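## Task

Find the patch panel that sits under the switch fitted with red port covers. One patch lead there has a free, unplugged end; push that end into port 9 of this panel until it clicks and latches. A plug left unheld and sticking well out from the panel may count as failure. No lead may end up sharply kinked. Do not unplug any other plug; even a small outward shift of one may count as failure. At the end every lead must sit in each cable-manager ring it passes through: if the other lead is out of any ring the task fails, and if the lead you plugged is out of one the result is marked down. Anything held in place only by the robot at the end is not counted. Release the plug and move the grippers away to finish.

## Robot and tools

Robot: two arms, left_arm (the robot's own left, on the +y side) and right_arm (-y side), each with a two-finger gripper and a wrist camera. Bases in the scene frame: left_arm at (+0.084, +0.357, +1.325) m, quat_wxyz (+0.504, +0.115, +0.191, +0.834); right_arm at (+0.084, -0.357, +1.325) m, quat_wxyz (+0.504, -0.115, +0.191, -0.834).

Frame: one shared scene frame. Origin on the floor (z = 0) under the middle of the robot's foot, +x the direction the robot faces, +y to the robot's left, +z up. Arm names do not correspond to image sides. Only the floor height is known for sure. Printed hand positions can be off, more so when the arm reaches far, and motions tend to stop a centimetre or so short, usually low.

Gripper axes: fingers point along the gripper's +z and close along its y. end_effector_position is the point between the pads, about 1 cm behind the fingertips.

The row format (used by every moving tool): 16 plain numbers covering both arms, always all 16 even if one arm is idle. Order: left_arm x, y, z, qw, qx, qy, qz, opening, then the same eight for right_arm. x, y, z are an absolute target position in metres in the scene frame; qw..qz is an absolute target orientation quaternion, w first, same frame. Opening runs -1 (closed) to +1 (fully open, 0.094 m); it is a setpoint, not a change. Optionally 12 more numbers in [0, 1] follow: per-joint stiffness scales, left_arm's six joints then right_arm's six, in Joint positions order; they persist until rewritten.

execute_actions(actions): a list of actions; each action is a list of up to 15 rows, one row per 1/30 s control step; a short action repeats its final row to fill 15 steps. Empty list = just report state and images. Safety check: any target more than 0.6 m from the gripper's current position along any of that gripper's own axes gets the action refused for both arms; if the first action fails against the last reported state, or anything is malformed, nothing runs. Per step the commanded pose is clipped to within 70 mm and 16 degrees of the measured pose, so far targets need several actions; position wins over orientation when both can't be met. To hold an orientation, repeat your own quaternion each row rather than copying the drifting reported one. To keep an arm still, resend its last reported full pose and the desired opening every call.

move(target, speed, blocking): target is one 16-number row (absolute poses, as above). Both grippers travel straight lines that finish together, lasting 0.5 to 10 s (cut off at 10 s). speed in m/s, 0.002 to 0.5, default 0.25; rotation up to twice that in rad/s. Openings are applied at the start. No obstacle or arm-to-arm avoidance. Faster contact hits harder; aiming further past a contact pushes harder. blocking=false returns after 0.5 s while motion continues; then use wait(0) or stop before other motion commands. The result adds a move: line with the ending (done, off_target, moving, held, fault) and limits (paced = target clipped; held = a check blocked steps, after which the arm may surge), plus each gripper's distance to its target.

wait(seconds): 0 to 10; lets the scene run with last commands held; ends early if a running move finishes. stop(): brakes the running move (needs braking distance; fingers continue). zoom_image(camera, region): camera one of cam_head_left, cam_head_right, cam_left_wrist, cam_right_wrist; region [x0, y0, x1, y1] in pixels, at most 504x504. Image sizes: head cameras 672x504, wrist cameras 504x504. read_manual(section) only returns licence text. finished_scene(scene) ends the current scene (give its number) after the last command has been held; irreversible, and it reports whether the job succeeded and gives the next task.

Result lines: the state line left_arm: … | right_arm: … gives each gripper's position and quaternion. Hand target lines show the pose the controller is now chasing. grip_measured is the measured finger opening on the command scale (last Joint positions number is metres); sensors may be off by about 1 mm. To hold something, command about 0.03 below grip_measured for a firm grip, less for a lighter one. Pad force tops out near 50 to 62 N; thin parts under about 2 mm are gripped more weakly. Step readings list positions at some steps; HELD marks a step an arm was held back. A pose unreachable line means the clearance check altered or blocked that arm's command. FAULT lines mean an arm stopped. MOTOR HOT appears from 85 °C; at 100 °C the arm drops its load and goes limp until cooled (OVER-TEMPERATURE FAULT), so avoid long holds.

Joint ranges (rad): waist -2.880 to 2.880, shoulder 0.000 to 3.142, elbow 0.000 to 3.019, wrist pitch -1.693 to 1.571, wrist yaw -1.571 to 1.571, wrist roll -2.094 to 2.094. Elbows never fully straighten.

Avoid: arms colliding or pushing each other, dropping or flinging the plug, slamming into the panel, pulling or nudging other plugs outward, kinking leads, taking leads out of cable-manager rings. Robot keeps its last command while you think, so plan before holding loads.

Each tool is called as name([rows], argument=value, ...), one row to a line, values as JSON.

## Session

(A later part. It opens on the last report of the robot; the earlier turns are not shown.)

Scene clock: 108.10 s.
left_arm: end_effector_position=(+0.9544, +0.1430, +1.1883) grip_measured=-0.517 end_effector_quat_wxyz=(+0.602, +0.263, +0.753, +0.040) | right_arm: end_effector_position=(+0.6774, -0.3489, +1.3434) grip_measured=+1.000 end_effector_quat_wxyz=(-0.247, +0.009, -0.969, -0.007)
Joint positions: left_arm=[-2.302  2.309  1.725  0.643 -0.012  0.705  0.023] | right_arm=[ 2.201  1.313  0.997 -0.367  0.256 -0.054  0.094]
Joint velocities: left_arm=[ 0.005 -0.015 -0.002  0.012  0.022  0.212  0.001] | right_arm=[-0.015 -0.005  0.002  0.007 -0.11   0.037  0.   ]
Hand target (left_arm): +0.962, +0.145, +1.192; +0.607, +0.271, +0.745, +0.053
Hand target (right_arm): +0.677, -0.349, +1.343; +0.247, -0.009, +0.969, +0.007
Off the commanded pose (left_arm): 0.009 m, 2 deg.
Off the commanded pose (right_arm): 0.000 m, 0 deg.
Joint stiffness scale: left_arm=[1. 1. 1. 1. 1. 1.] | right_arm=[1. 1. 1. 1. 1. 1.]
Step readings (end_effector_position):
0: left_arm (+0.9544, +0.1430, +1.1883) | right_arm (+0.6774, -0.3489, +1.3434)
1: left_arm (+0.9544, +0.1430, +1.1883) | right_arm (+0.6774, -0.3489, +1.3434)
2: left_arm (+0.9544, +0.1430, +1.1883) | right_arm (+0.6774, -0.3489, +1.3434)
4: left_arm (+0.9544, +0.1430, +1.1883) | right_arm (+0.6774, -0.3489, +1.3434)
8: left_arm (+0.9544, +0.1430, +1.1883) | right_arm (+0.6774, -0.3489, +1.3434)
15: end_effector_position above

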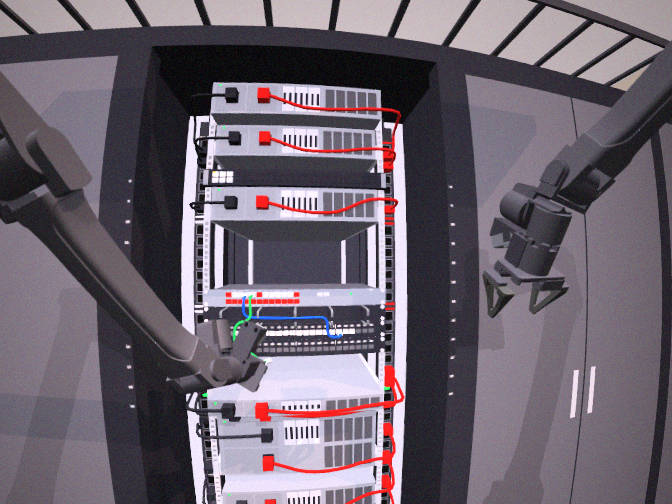

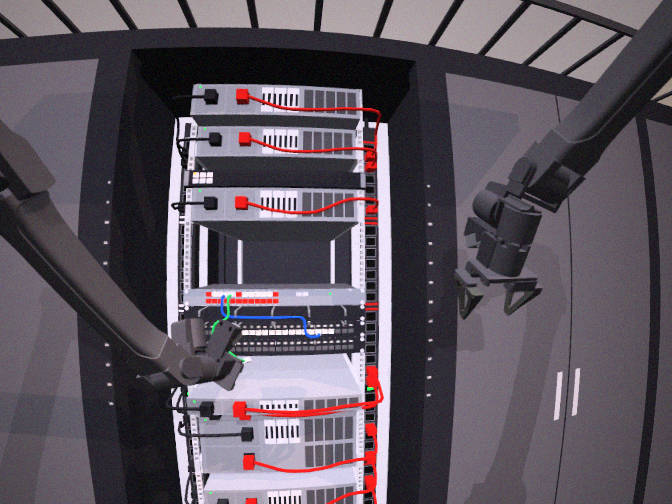

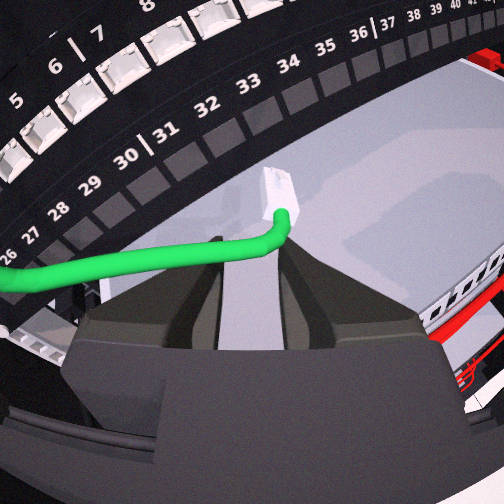

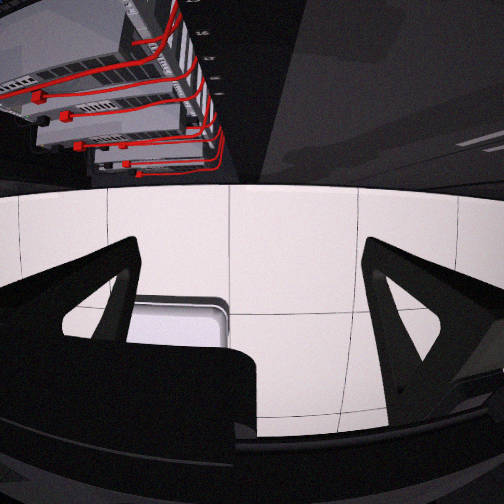

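move(target=[0.88,0.15,1.24,0.604,0.1035,0.786,-0.079,0.6,0.6774,-0.3489,1.3434,0.247,-0.009,0.969,0.007,1], speed=0.12)

move(target=[0.915,0.165,1.19,0.604,0.1035,0.786,-0.079,0.6,0.6774,-0.3489,1.3434,0.247,-0.009,0.969,0.007,1], speed=0.08)

move(target=[0.966,0.15,1.192,0.604,0.1035,0.786,-0.079,0.5,0.6774,-0.3489,1.3434,0.247,-0.009,0.969,0.007,1], speed=0.05)

execute_actions([
  [[0.966,0.15,1.192,0.604,0.1035,0.786,-0.079,-0.3,0.6774,-0.3489,1.3434,0.247,-0.009,0.969,0.007,1]],
  [[0.966,0.15,1.192,0.604,0.1035,0.786,-0.079,-0.6,0.6774,-0.3489,1.3434,0.247,-0.009,0.969,0.007,1]],
])

zoom_image(camera="cam_left_wrist", region=[150,150,350,350])

Scene clock: 111.00 s.
left_arm: end_effector_position=(+0.8780, +0.1609, +1.2170) grip_measured=+0.597 end_effector_quat_wxyz=(+0.586, +0.109, +0.800, -0.071) | right_arm: end_effector_position=(+0.6774, -0.3489, +1.3434) grip_measured=+1.000 end_effector_quat_wxyz=(-0.247, +0.009, -0.969, -0.007)
Joint positions: left_arm=[-2.317  2.125  1.39   0.769 -0.05   0.314  0.075] | right_arm=[ 2.201  1.313  0.997 -0.367  0.256 -0.054  0.094]
Joint velocities: left_arm=[ 0.015 -0.005 -0.012  0.007 -0.007  0.037  0.   ] | right_arm=[-0.005 -0.005  0.007  0.012 -0.066 -0.007  0.   ]
Hand target (left_arm): +0.880, +0.150, +1.240; +0.604, +0.103, +0.786, -0.079
Hand target (right_arm): +0.677, -0.349, +1.343; +0.247, -0.009, +0.969, +0.007
Off the commanded pose (left_arm): 0.026 m, 3 deg.
Off the commanded pose (right_arm): 0.000 m, 0 deg.
Joint stiffness scale: left_arm=[1. 1. 1. 1. 1. 1.] | right_arm=[1. 1. 1. 1. 1. 1.]
move: off_target (left_arm)

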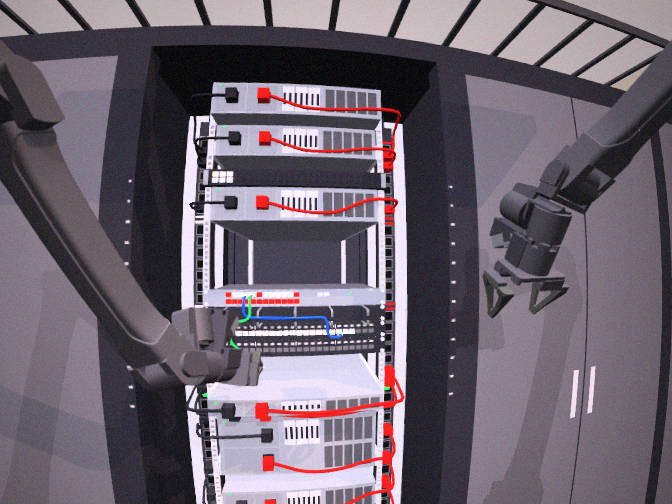

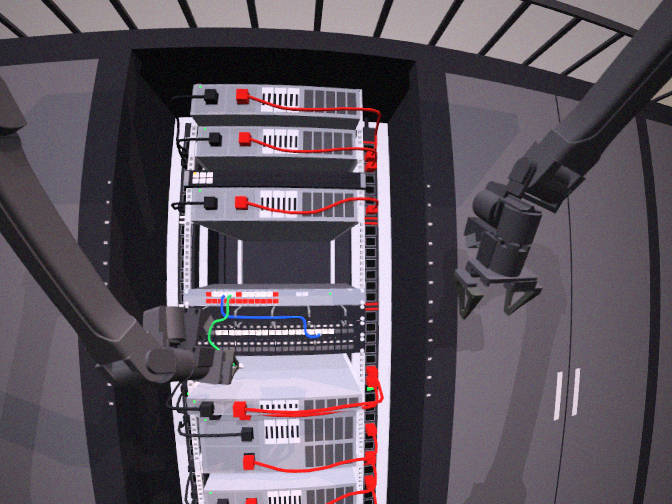

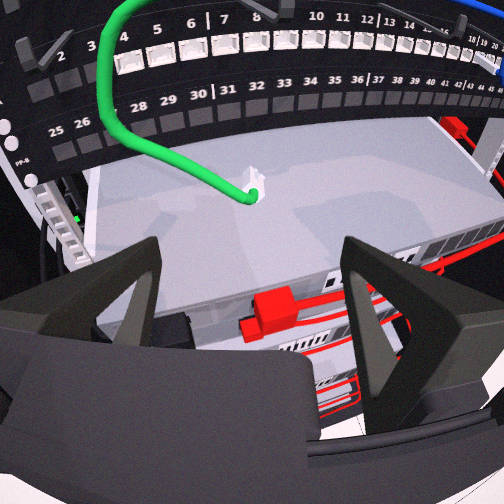

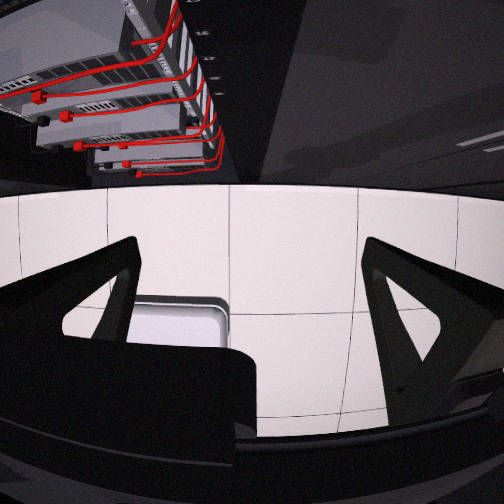

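Scene clock: 112.17 s.
left_arm: end_effector_position=(+0.8991, +0.1514, +1.1883) grip_measured=+0.597 end_effector_quat_wxyz=(+0.594, +0.114, +0.791, -0.086) | right_arm: end_effector_position=(+0.6774, -0.3489, +1.3434) grip_measured=+1.000 end_effector_quat_wxyz=(-0.247, +0.009, -0.969, -0.007)
Joint positions: left_arm=[-2.302  2.225  1.504  0.769  0.001  0.307  0.075] | right_arm=[ 2.201  1.313  0.997 -0.367  0.256 -0.054  0.094]
Joint velocities: left_arm=[-0.005 -0.005 -0.007 -0.002 -0.022 -0.007 -0.   ] | right_arm=[ 0.015 -0.015 -0.002  0.007  0.037 -0.007  0.   ]
Hand target (left_arm): +0.914, +0.166, +1.190; +0.604, +0.104, +0.786, -0.079
Hand target (right_arm): +0.677, -0.349, +1.343; +0.247, -0.009, +0.969, +0.007
Off the commanded pose (left_arm): 0.021 m, 2 deg.
Off the commanded pose (right_arm): 0.000 m, 0 deg.
Joint stiffness scale: left_arm=[1. 1. 1. 1. 1. 1.] | right_arm=[1. 1. 1. 1. 1. 1.]
move: off_target (left_arm)

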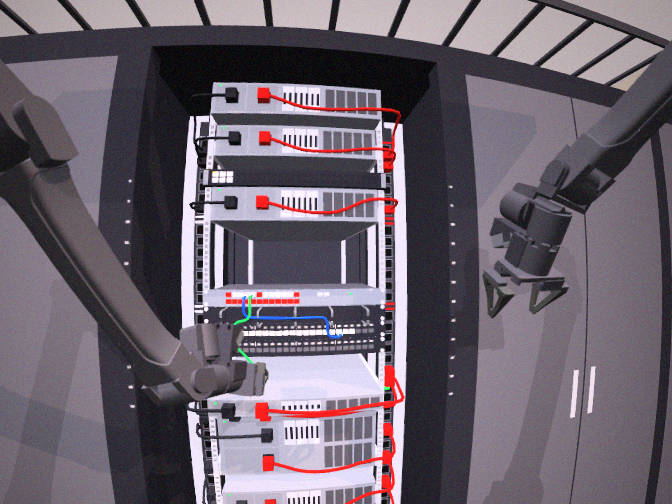

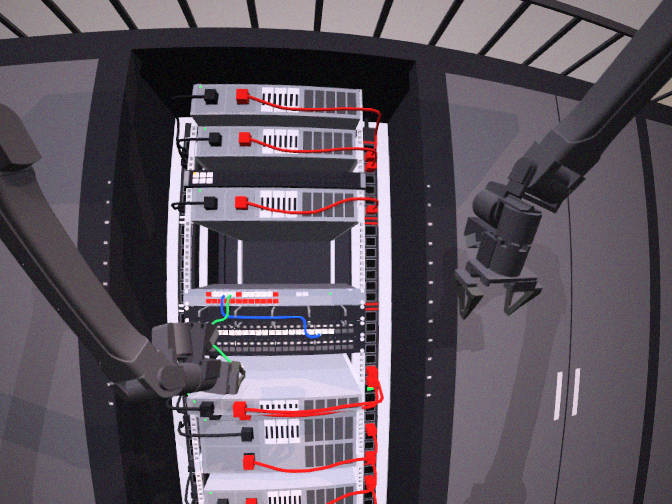

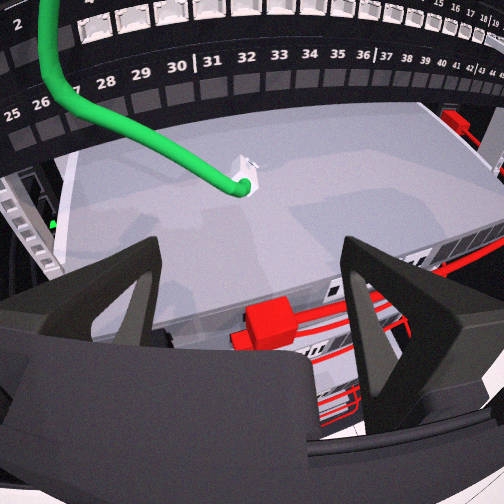

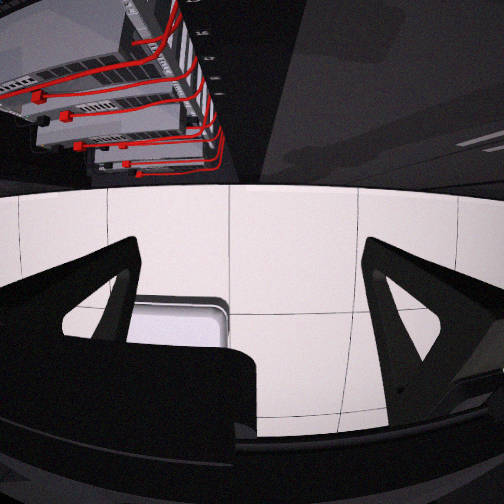

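Scene clock: 113.83 s.
left_arm: end_effector_position=(+0.9544, +0.1437, +1.1971) grip_measured=+0.503 end_effector_quat_wxyz=(+0.604, +0.110, +0.785, -0.082) | right_arm: end_effector_position=(+0.6774, -0.3489, +1.3434) grip_measured=+1.000 end_effector_quat_wxyz=(-0.247, +0.009, -0.969, -0.007)
Joint positions: left_arm=[-2.302  2.296  1.714  0.657 -0.003  0.307  0.071] | right_arm=[ 2.201  1.313  0.997 -0.367  0.256 -0.054  0.094]
Joint velocities: left_arm=[-0.015 -0.024  0.007  0.002  0.022  0.007 -0.001] | right_arm=[-0.005 -0.005 -0.007 -0.007 -0.081  0.007  0.   ]
Hand target (left_arm): +0.965, +0.151, +1.192; +0.604, +0.103, +0.786, -0.079
Hand target (right_arm): +0.677, -0.349, +1.343; +0.247, -0.009, +0.969, +0.007
Off the commanded pose (left_arm): 0.014 m, 1 deg.
Off the commanded pose (right_arm): 0.000 m, 0 deg.
Joint stiffness scale: left_arm=[1. 1. 1. 1. 1. 1.] | right_arm=[1. 1. 1. 1. 1. 1.]
move: off_target (left_arm)

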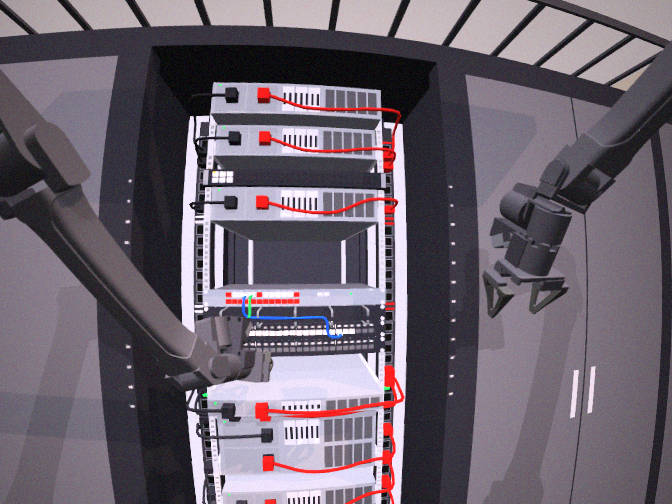

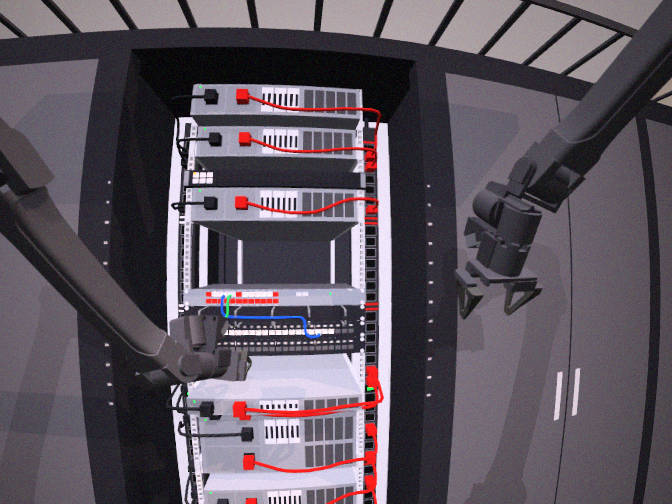

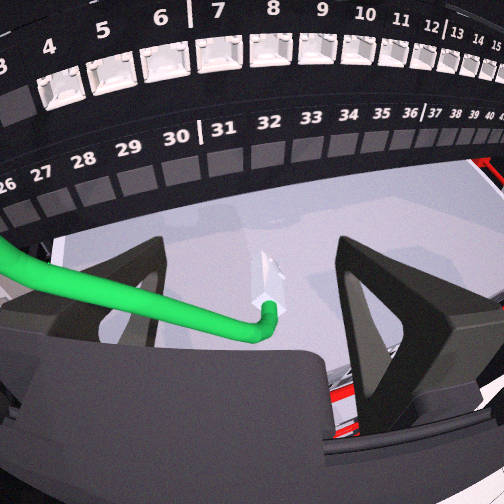

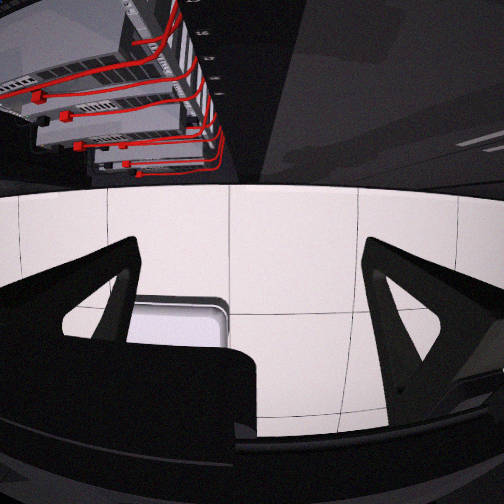

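Scene clock: 114.83 s.
left_arm: end_effector_position=(+0.9532, +0.1431, +1.1937) grip_measured=-0.597 end_effector_quat_wxyz=(+0.602, +0.110, +0.786, -0.082) | right_arm: end_effector_position=(+0.6774, -0.3489, +1.3434) grip_measured=+1.000 end_effector_quat_wxyz=(-0.247, +0.009, -0.969, -0.007)
Joint positions: left_arm=[-2.302  2.3    1.714  0.656 -0.004  0.307  0.019] | right_arm=[ 2.201  1.313  0.997 -0.367  0.256 -0.054  0.094]
Joint velocities: left_arm=[-0.005 -0.005 -0.012 -0.007 -0.037 -0.022 -0.001] | right_arm=[-0.015 -0.005 -0.017 -0.017  0.007 -0.022  0.   ]
Hand target (left_arm): +0.965, +0.151, +1.193; +0.604, +0.103, +0.786, -0.079
Hand target (right_arm): +0.677, -0.349, +1.343; +0.247, -0.009, +0.969, +0.007
Off the commanded pose (left_arm): 0.015 m, 1 deg.
Off the commanded pose (right_arm): 0.000 m, 0 deg.
Joint stiffness scale: left_arm=[1. 1. 1. 1. 1. 1.] | right_arm=[1. 1. 1. 1. 1. 1.]
Step readings (end_effector_position; steps 1 to 15: 1st action; 16 to 30: 2nd action):
0: left_arm (+0.9544, +0.1437, +1.1971) | right_arm (+0.6774, -0.3489, +1.3434)
1: left_arm (+0.9544, +0.1437, +1.1971) | right_arm (+0.6774, -0.3489, +1.3434)
2: left_arm (+0.9543, +0.1437, +1.1967) | right_arm (+0.6774, -0.3489, +1.3434)
4: left_arm (+0.9540, +0.1436, +1.1959) | right_arm (+0.6774, -0.3489, +1.3434)
8: left_arm (+0.9534, +0.1432, +1.1943) | right_arm (+0.6774, -0.3489, +1.3434)
15: left_arm (+0.9532, +0.1431, +1.1937) | right_arm (+0.6774, -0.3489, +1.3434)
16: left_arm (+0.9532, +0.1431, +1.1937) | right_arm (+0.6774, -0.3489, +1.3434)
17: left_arm (+0.9532, +0.1431, +1.1937) | right_arm (+0.6774, -0.3489, +1.3434)
19: left_arm (+0.9532, +0.1431, +1.1937) | right_arm (+0.6774, -0.3489, +1.3434)
23: left_arm (+0.9532, +0.1431, +1.1937) | right_arm (+0.6774, -0.3489, +1.3434)
30: end_effector_position above

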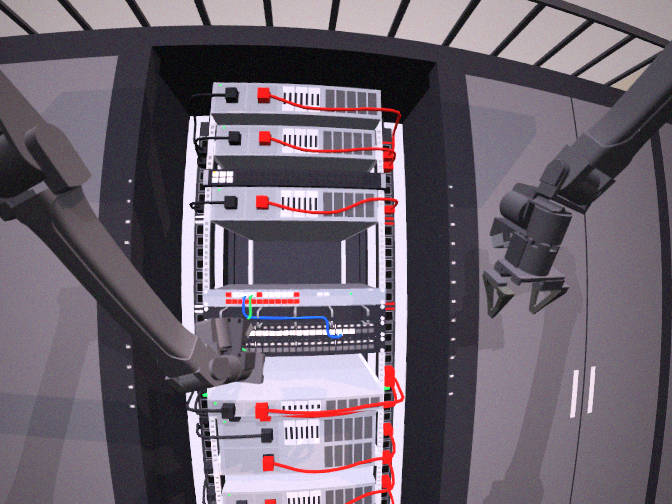

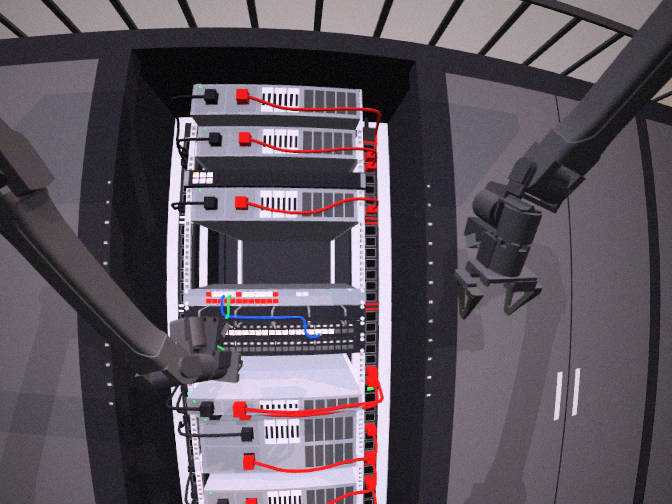

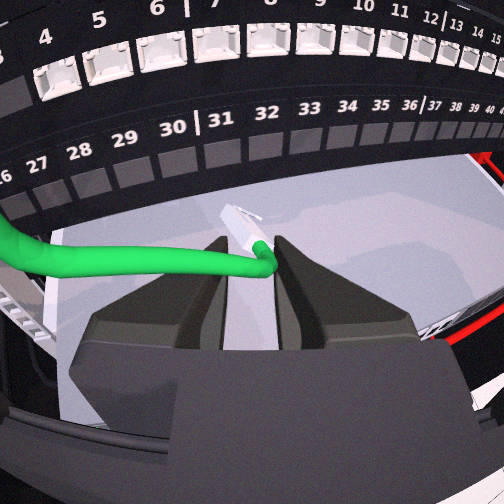

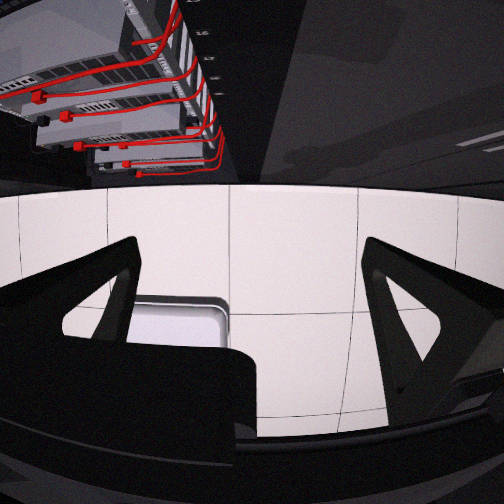

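Region (150, 150, 350, 350) of cam_left_wrist's 504x504 image, scaled by 2.520, with more detail than that image has.

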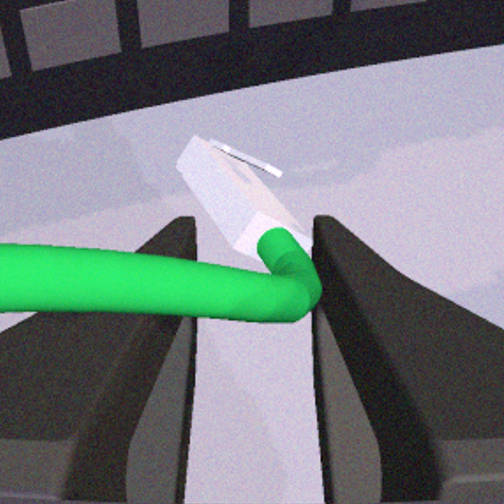

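move(target=[0.88,0.15,1.24,0.604,0.1035,0.786,-0.079,0.6,0.6774,-0.3489,1.3434,0.247,-0.009,0.969,0.007,1], speed=0.12)

move(target=[0.915,0.165,1.19,0.604,0.1035,0.786,-0.079,0.6,0.6774,-0.3489,1.3434,0.247,-0.009,0.969,0.007,1], speed=0.08)

move(target=[0.962,0.15,1.192,0.604,0.1035,0.786,-0.079,0.3,0.6774,-0.3489,1.3434,0.247,-0.009,0.969,0.007,1], speed=0.05)

execute_actions([
  [[0.962,0.15,1.192,0.581,-0.035,0.792,-0.183,-0.1,0.6774,-0.3489,1.3434,0.247,-0.009,0.969,0.007,1]],
])

Scene clock: 116.53 s.
left_arm: end_effector_position=(+0.8794, +0.1606, +1.2232) grip_measured=+0.597 end_effector_quat_wxyz=(+0.590, +0.105, +0.797, -0.073) | right_arm: end_effector_position=(+0.6774, -0.3489, +1.3434) grip_measured=+1.000 end_effector_quat_wxyz=(-0.247, +0.009, -0.969, -0.007)
Joint positions: left_arm=[-2.32   2.117  1.389  0.771 -0.05   0.307  0.075] | right_arm=[ 2.201  1.313  0.997 -0.367  0.256 -0.054  0.094]
Joint velocities: left_arm=[-0.005 -0.005 -0.007  0.017  0.022  0.007 -0.002] | right_arm=[-0.005 -0.015 -0.007  0.007  0.037  0.037  0.   ]
Hand target (left_arm): +0.880, +0.150, +1.240; +0.604, +0.103, +0.786, -0.079
Hand target (right_arm): +0.677, -0.349, +1.343; +0.247, -0.009, +0.969, +0.007
Off the commanded pose (left_arm): 0.020 m, 2 deg.
Off the commanded pose (right_arm): 0.000 m, 0 deg.
Joint stiffness scale: left_arm=[1. 1. 1. 1. 1. 1.] | right_arm=[1. 1. 1. 1. 1. 1.]
move: off_target (left_arm)

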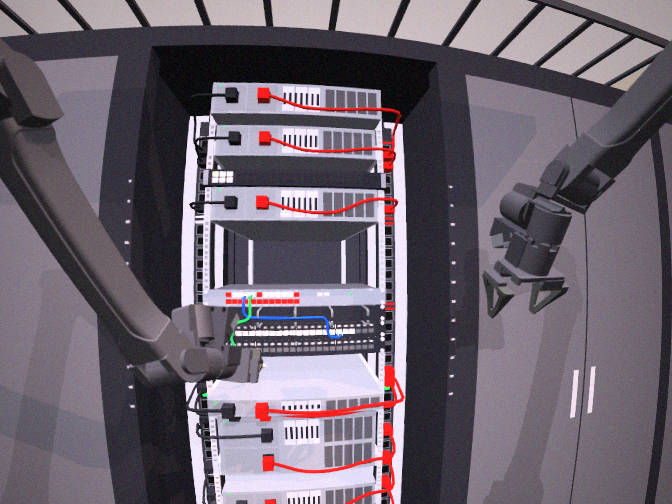

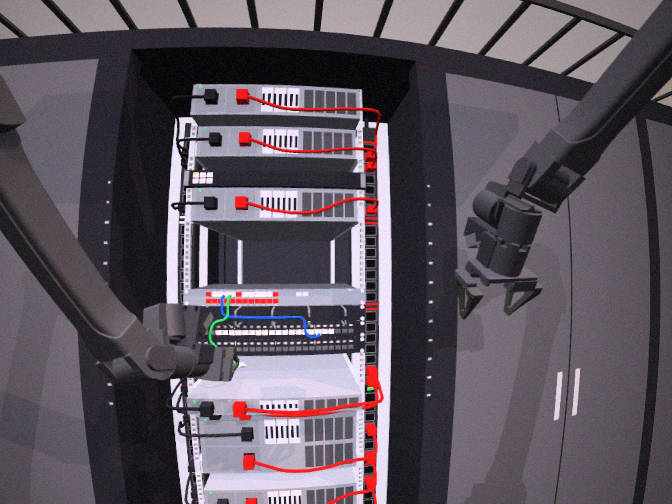

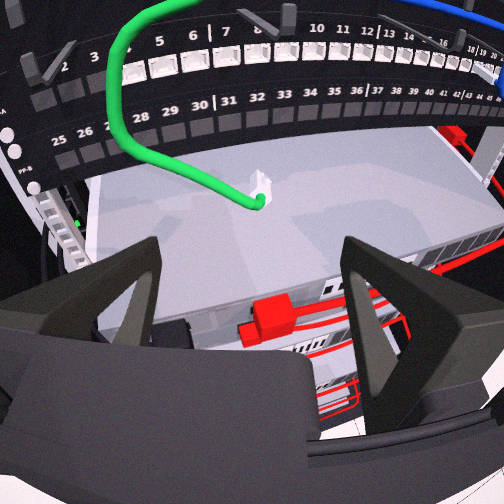

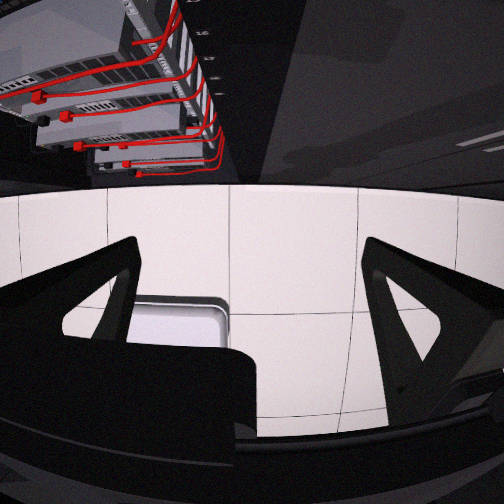

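Scene clock: 117.73 s.
left_arm: end_effector_position=(+0.8993, +0.1518, +1.1885) grip_measured=+0.597 end_effector_quat_wxyz=(+0.595, +0.114, +0.791, -0.085) | right_arm: end_effector_position=(+0.6774, -0.3489, +1.3434) grip_measured=+1.000 end_effector_quat_wxyz=(-0.247, +0.009, -0.969, -0.007)
Joint positions: left_arm=[-2.302  2.225  1.504  0.771  0.001  0.307  0.075] | right_arm=[ 2.201  1.313  0.997 -0.367  0.256 -0.054  0.094]
Joint velocities: left_arm=[ 0.015 -0.005  0.007  0.002 -0.037 -0.022  0.001] | right_arm=[-0.015 -0.005  0.007 -0.012 -0.007  0.066  0.   ]
Hand target (left_arm): +0.914, +0.166, +1.191; +0.604, +0.103, +0.786, -0.079
Hand target (right_arm): +0.677, -0.349, +1.343; +0.247, -0.009, +0.969, +0.007
Off the commanded pose (left_arm): 0.021 m, 2 deg.
Off the commanded pose (right_arm): 0.000 m, 0 deg.
Joint stiffness scale: left_arm=[1. 1. 1. 1. 1. 1.] | right_arm=[1. 1. 1. 1. 1. 1.]
move: off_target (left_arm)

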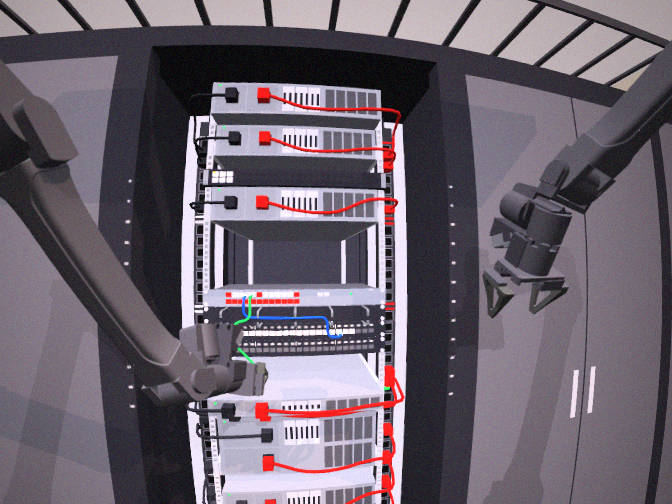

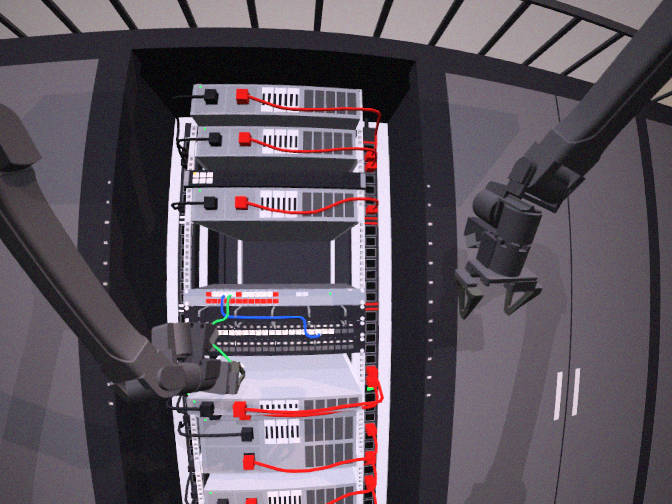

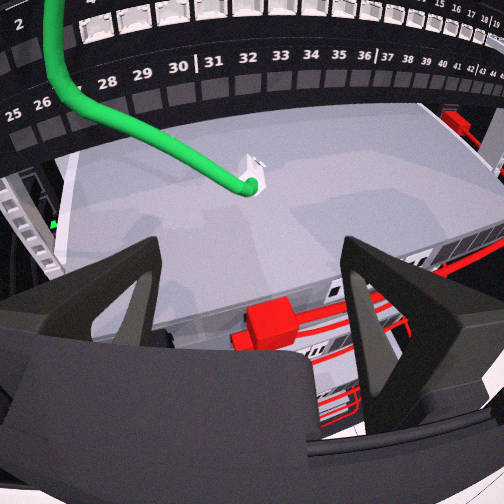

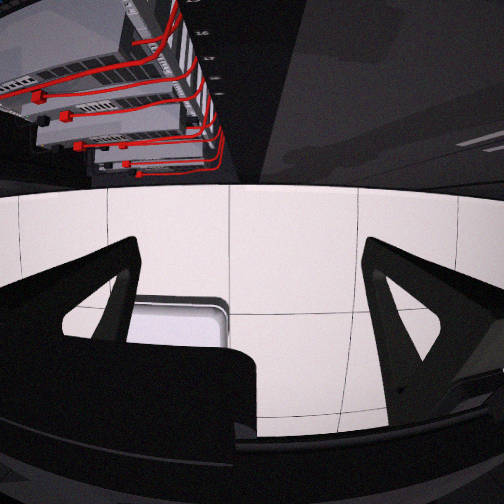

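Scene clock: 119.33 s.
left_arm: end_effector_position=(+0.9507, +0.1448, +1.1965) grip_measured=+0.303 end_effector_quat_wxyz=(+0.604, +0.109, +0.785, -0.082) | right_arm: end_effector_position=(+0.6774, -0.3489, +1.3434) grip_measured=+1.000 end_effector_quat_wxyz=(-0.247, +0.009, -0.969, -0.007)
Joint positions: left_arm=[-2.302  2.291  1.698  0.667 -0.004  0.307  0.061] | right_arm=[ 2.201  1.313  0.997 -0.367  0.256 -0.054  0.094]
Joint velocities: left_arm=[-0.005  0.005 -0.007 -0.007 -0.066 -0.037  0.001] | right_arm=[-0.005  0.005 -0.007 -0.002  0.022  0.051  0.   ]
Hand target (left_arm): +0.961, +0.151, +1.192; +0.604, +0.103, +0.786, -0.079
Hand target (right_arm): +0.677, -0.349, +1.343; +0.247, -0.009, +0.969, +0.007
Off the commanded pose (left_arm): 0.013 m, 1 deg.
Off the commanded pose (right_arm): 0.000 m, 0 deg.
Joint stiffness scale: left_arm=[1. 1. 1. 1. 1. 1.] | right_arm=[1. 1. 1. 1. 1. 1.]
move: off_target (left_arm)

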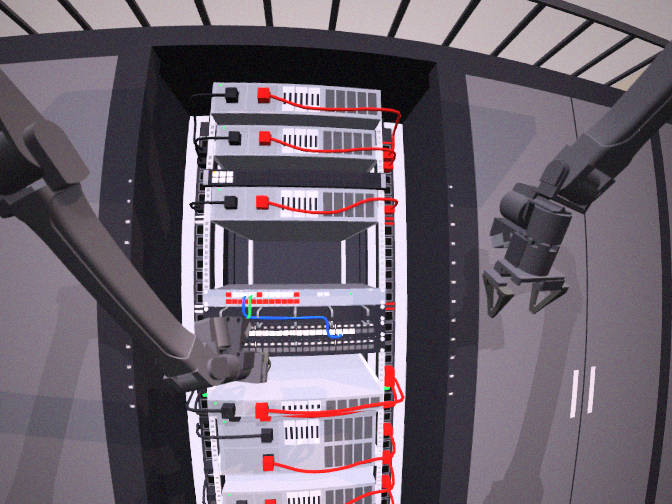

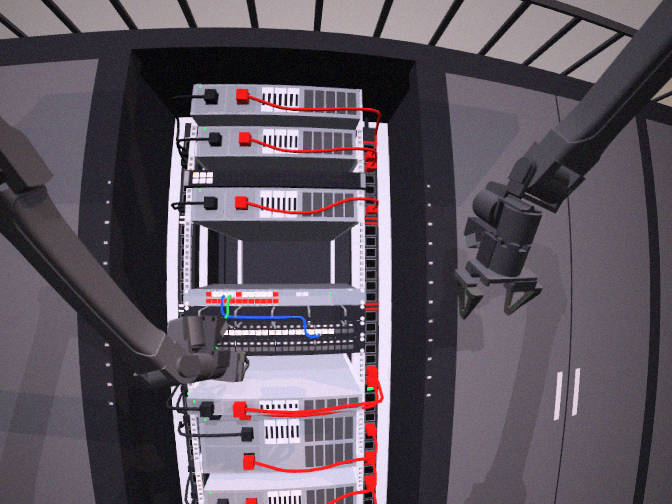

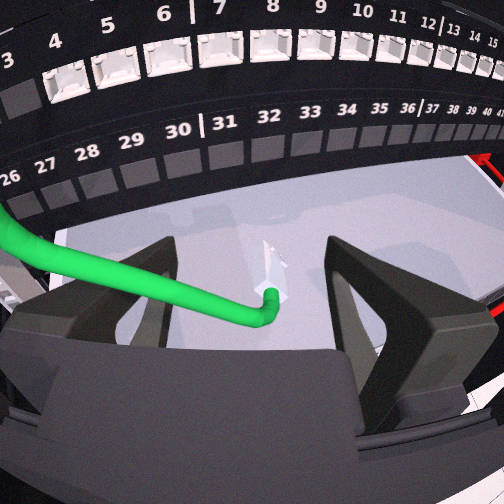

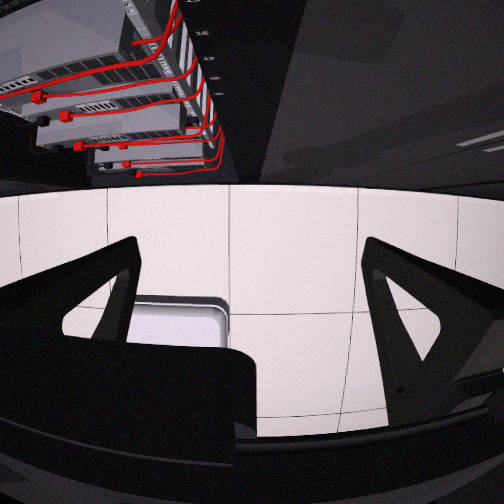

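Scene clock: 119.83 s.
left_arm: end_effector_position=(+0.9503, +0.1446, +1.1953) grip_measured=-0.097 end_effector_quat_wxyz=(+0.582, -0.022, +0.793, -0.181) | right_arm: end_effector_position=(+0.6774, -0.3489, +1.3434) grip_measured=+1.000 end_effector_quat_wxyz=(-0.247, +0.009, -0.969, -0.007)
Joint positions: left_arm=[-2.302  2.292  1.698  0.667 -0.004 -0.025  0.042] | right_arm=[ 2.201  1.313  0.997 -0.367  0.256 -0.054  0.094]
Joint velocities: left_arm=[ 0.005 -0.015 -0.012 -0.017  0.022 -0.095 -0.001] | right_arm=[ 0.005  0.005  0.002  0.002 -0.007 -0.037  0.   ]
Hand target (left_arm): +0.961, +0.150, +1.192; +0.581, -0.035, +0.792, -0.183
Hand target (right_arm): +0.677, -0.349, +1.343; +0.247, -0.009, +0.969, +0.007
Off the commanded pose (left_arm): 0.013 m, 2 deg.
Off the commanded pose (right_arm): 0.000 m, 0 deg.
Joint stiffness scale: left_arm=[1. 1. 1. 1. 1. 1.] | right_arm=[1. 1. 1. 1. 1. 1.]
Step readings (end_effector_position):
0: left_arm (+0.9507, +0.1448, +1.1965) | right_arm (+0.6774, -0.3489, +1.3434)
1: left_arm (+0.9506, +0.1447, +1.1962) | right_arm (+0.6774, -0.3489, +1.3434)
2: left_arm (+0.9506, +0.1447, +1.1962) | right_arm (+0.6774, -0.3489, +1.3434)
4: left_arm (+0.9505, +0.1447, +1.1959) | right_arm (+0.6774, -0.3489, +1.3434)
8: left_arm (+0.9503, +0.1446, +1.1953) | right_arm (+0.6774, -0.3489, +1.3434)
15: end_effector_position above

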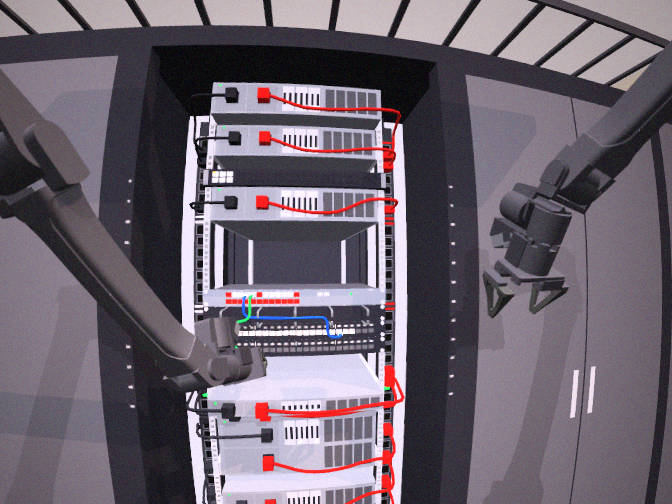

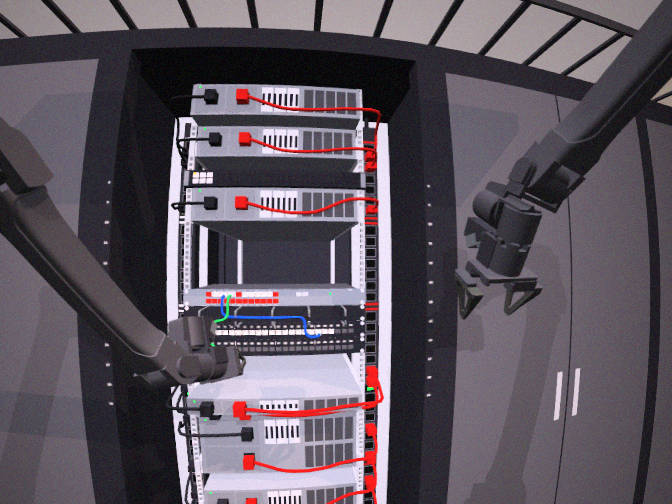

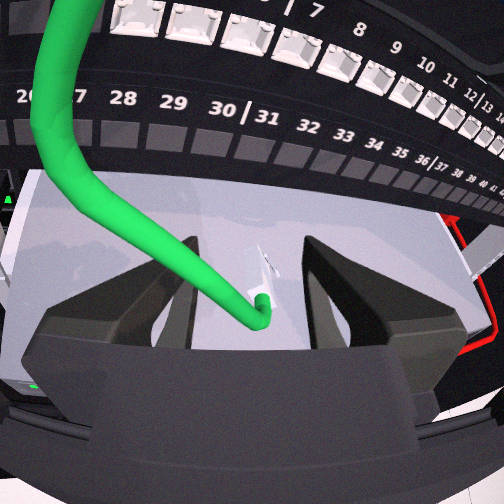

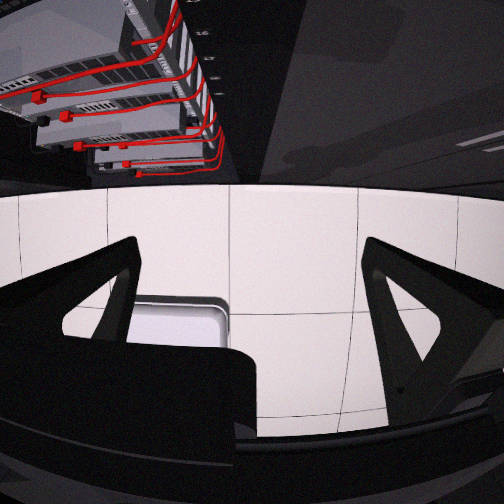

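Promising. Continue the roll.

execute_actions([
  [[0.962,0.15,1.192,0.541,-0.1715,0.774,-0.281,-0.4,0.6774,-0.3489,1.3434,0.247,-0.009,0.969,0.007,1]],
])

zoom_image(camera="cam_left_wrist", region=[150,150,350,350])

Scene clock: 120.50 s.
left_arm: end_effector_position=(+0.9503, +0.1446, +1.1953) grip_measured=-0.397 end_effector_quat_wxyz=(-0.542, +0.159, -0.777, +0.278) | right_arm: end_effector_position=(+0.6774, -0.3489, +1.3434) grip_measured=+1.000 end_effector_quat_wxyz=(-0.247, +0.009, -0.969, -0.007)
Joint positions: left_arm=[-2.302  2.292  1.698  0.667 -0.004 -0.373  0.028] | right_arm=[ 2.201  1.313  0.997 -0.367  0.256 -0.054  0.094]
Joint velocities: left_arm=[-0.024 -0.015  0.012  0.007 -0.007 -0.095 -0.   ] | right_arm=[-0.005 -0.024  0.002  0.012 -0.051  0.022  0.   ]
Hand target (left_arm): +0.961, +0.150, +1.192; +0.541, -0.171, +0.774, -0.281
Hand target (right_arm): +0.677, -0.349, +1.343; +0.247, -0.009, +0.969, +0.007
Off the commanded pose (left_arm): 0.013 m, 2 deg.
Off the commanded pose (right_arm): 0.000 m, 0 deg.
Joint stiffness scale: left_arm=[1. 1. 1. 1. 1. 1.] | right_arm=[1. 1. 1. 1. 1. 1.]
Step readings (end_effector_position):
0: left_arm (+0.9503, +0.1446, +1.1953) | right_arm (+0.6774, -0.3489, +1.3434)
1: left_arm (+0.9503, +0.1446, +1.1953) | right_arm (+0.6774, -0.3489, +1.3434)
2: left_arm (+0.9503, +0.1446, +1.1953) | right_arm (+0.6774, -0.3489, +1.3434)
4: left_arm (+0.9503, +0.1446, +1.1953) | right_arm (+0.6774, -0.3489, +1.3434)
8: left_arm (+0.9503, +0.1446, +1.1953) | right_arm (+0.6774, -0.3489, +1.3434)
15: end_effector_position above

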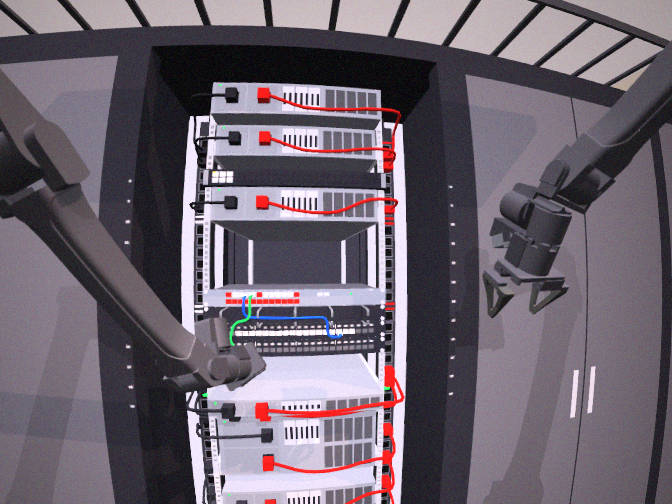

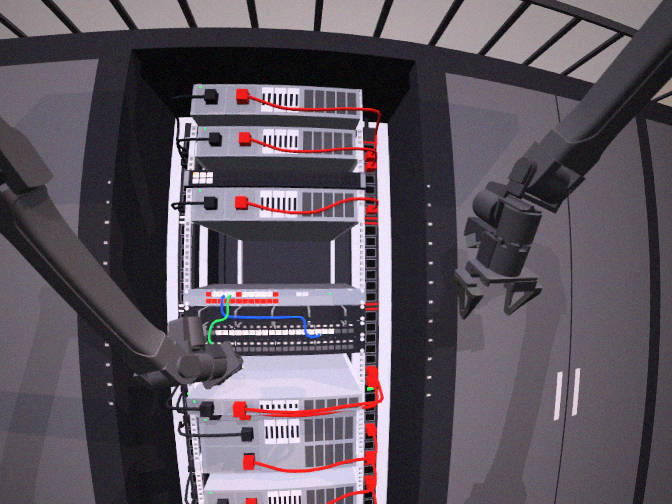

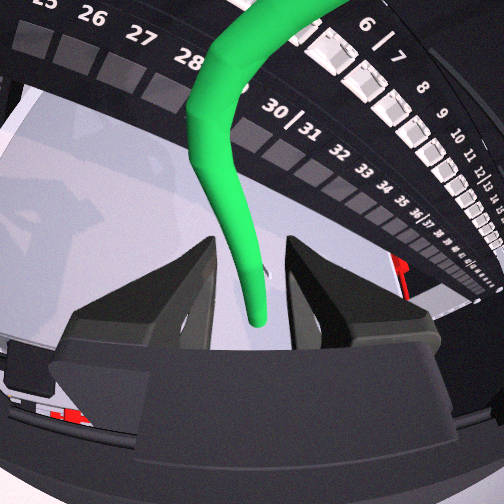

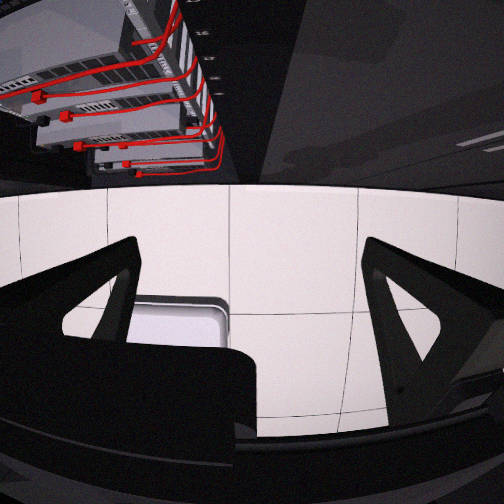

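Region (150, 150, 350, 350) of cam_left_wrist's 504x504 image, scaled by 2.520, with more detail than that image has.

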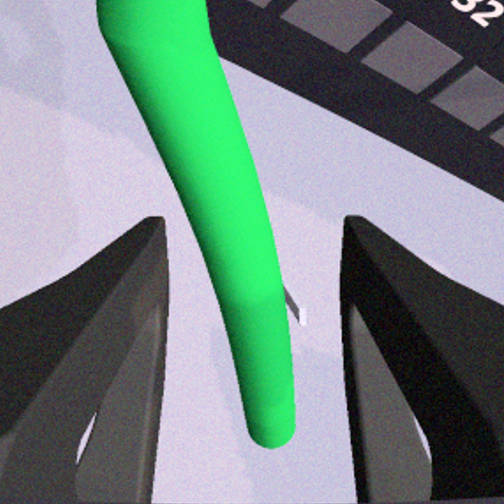

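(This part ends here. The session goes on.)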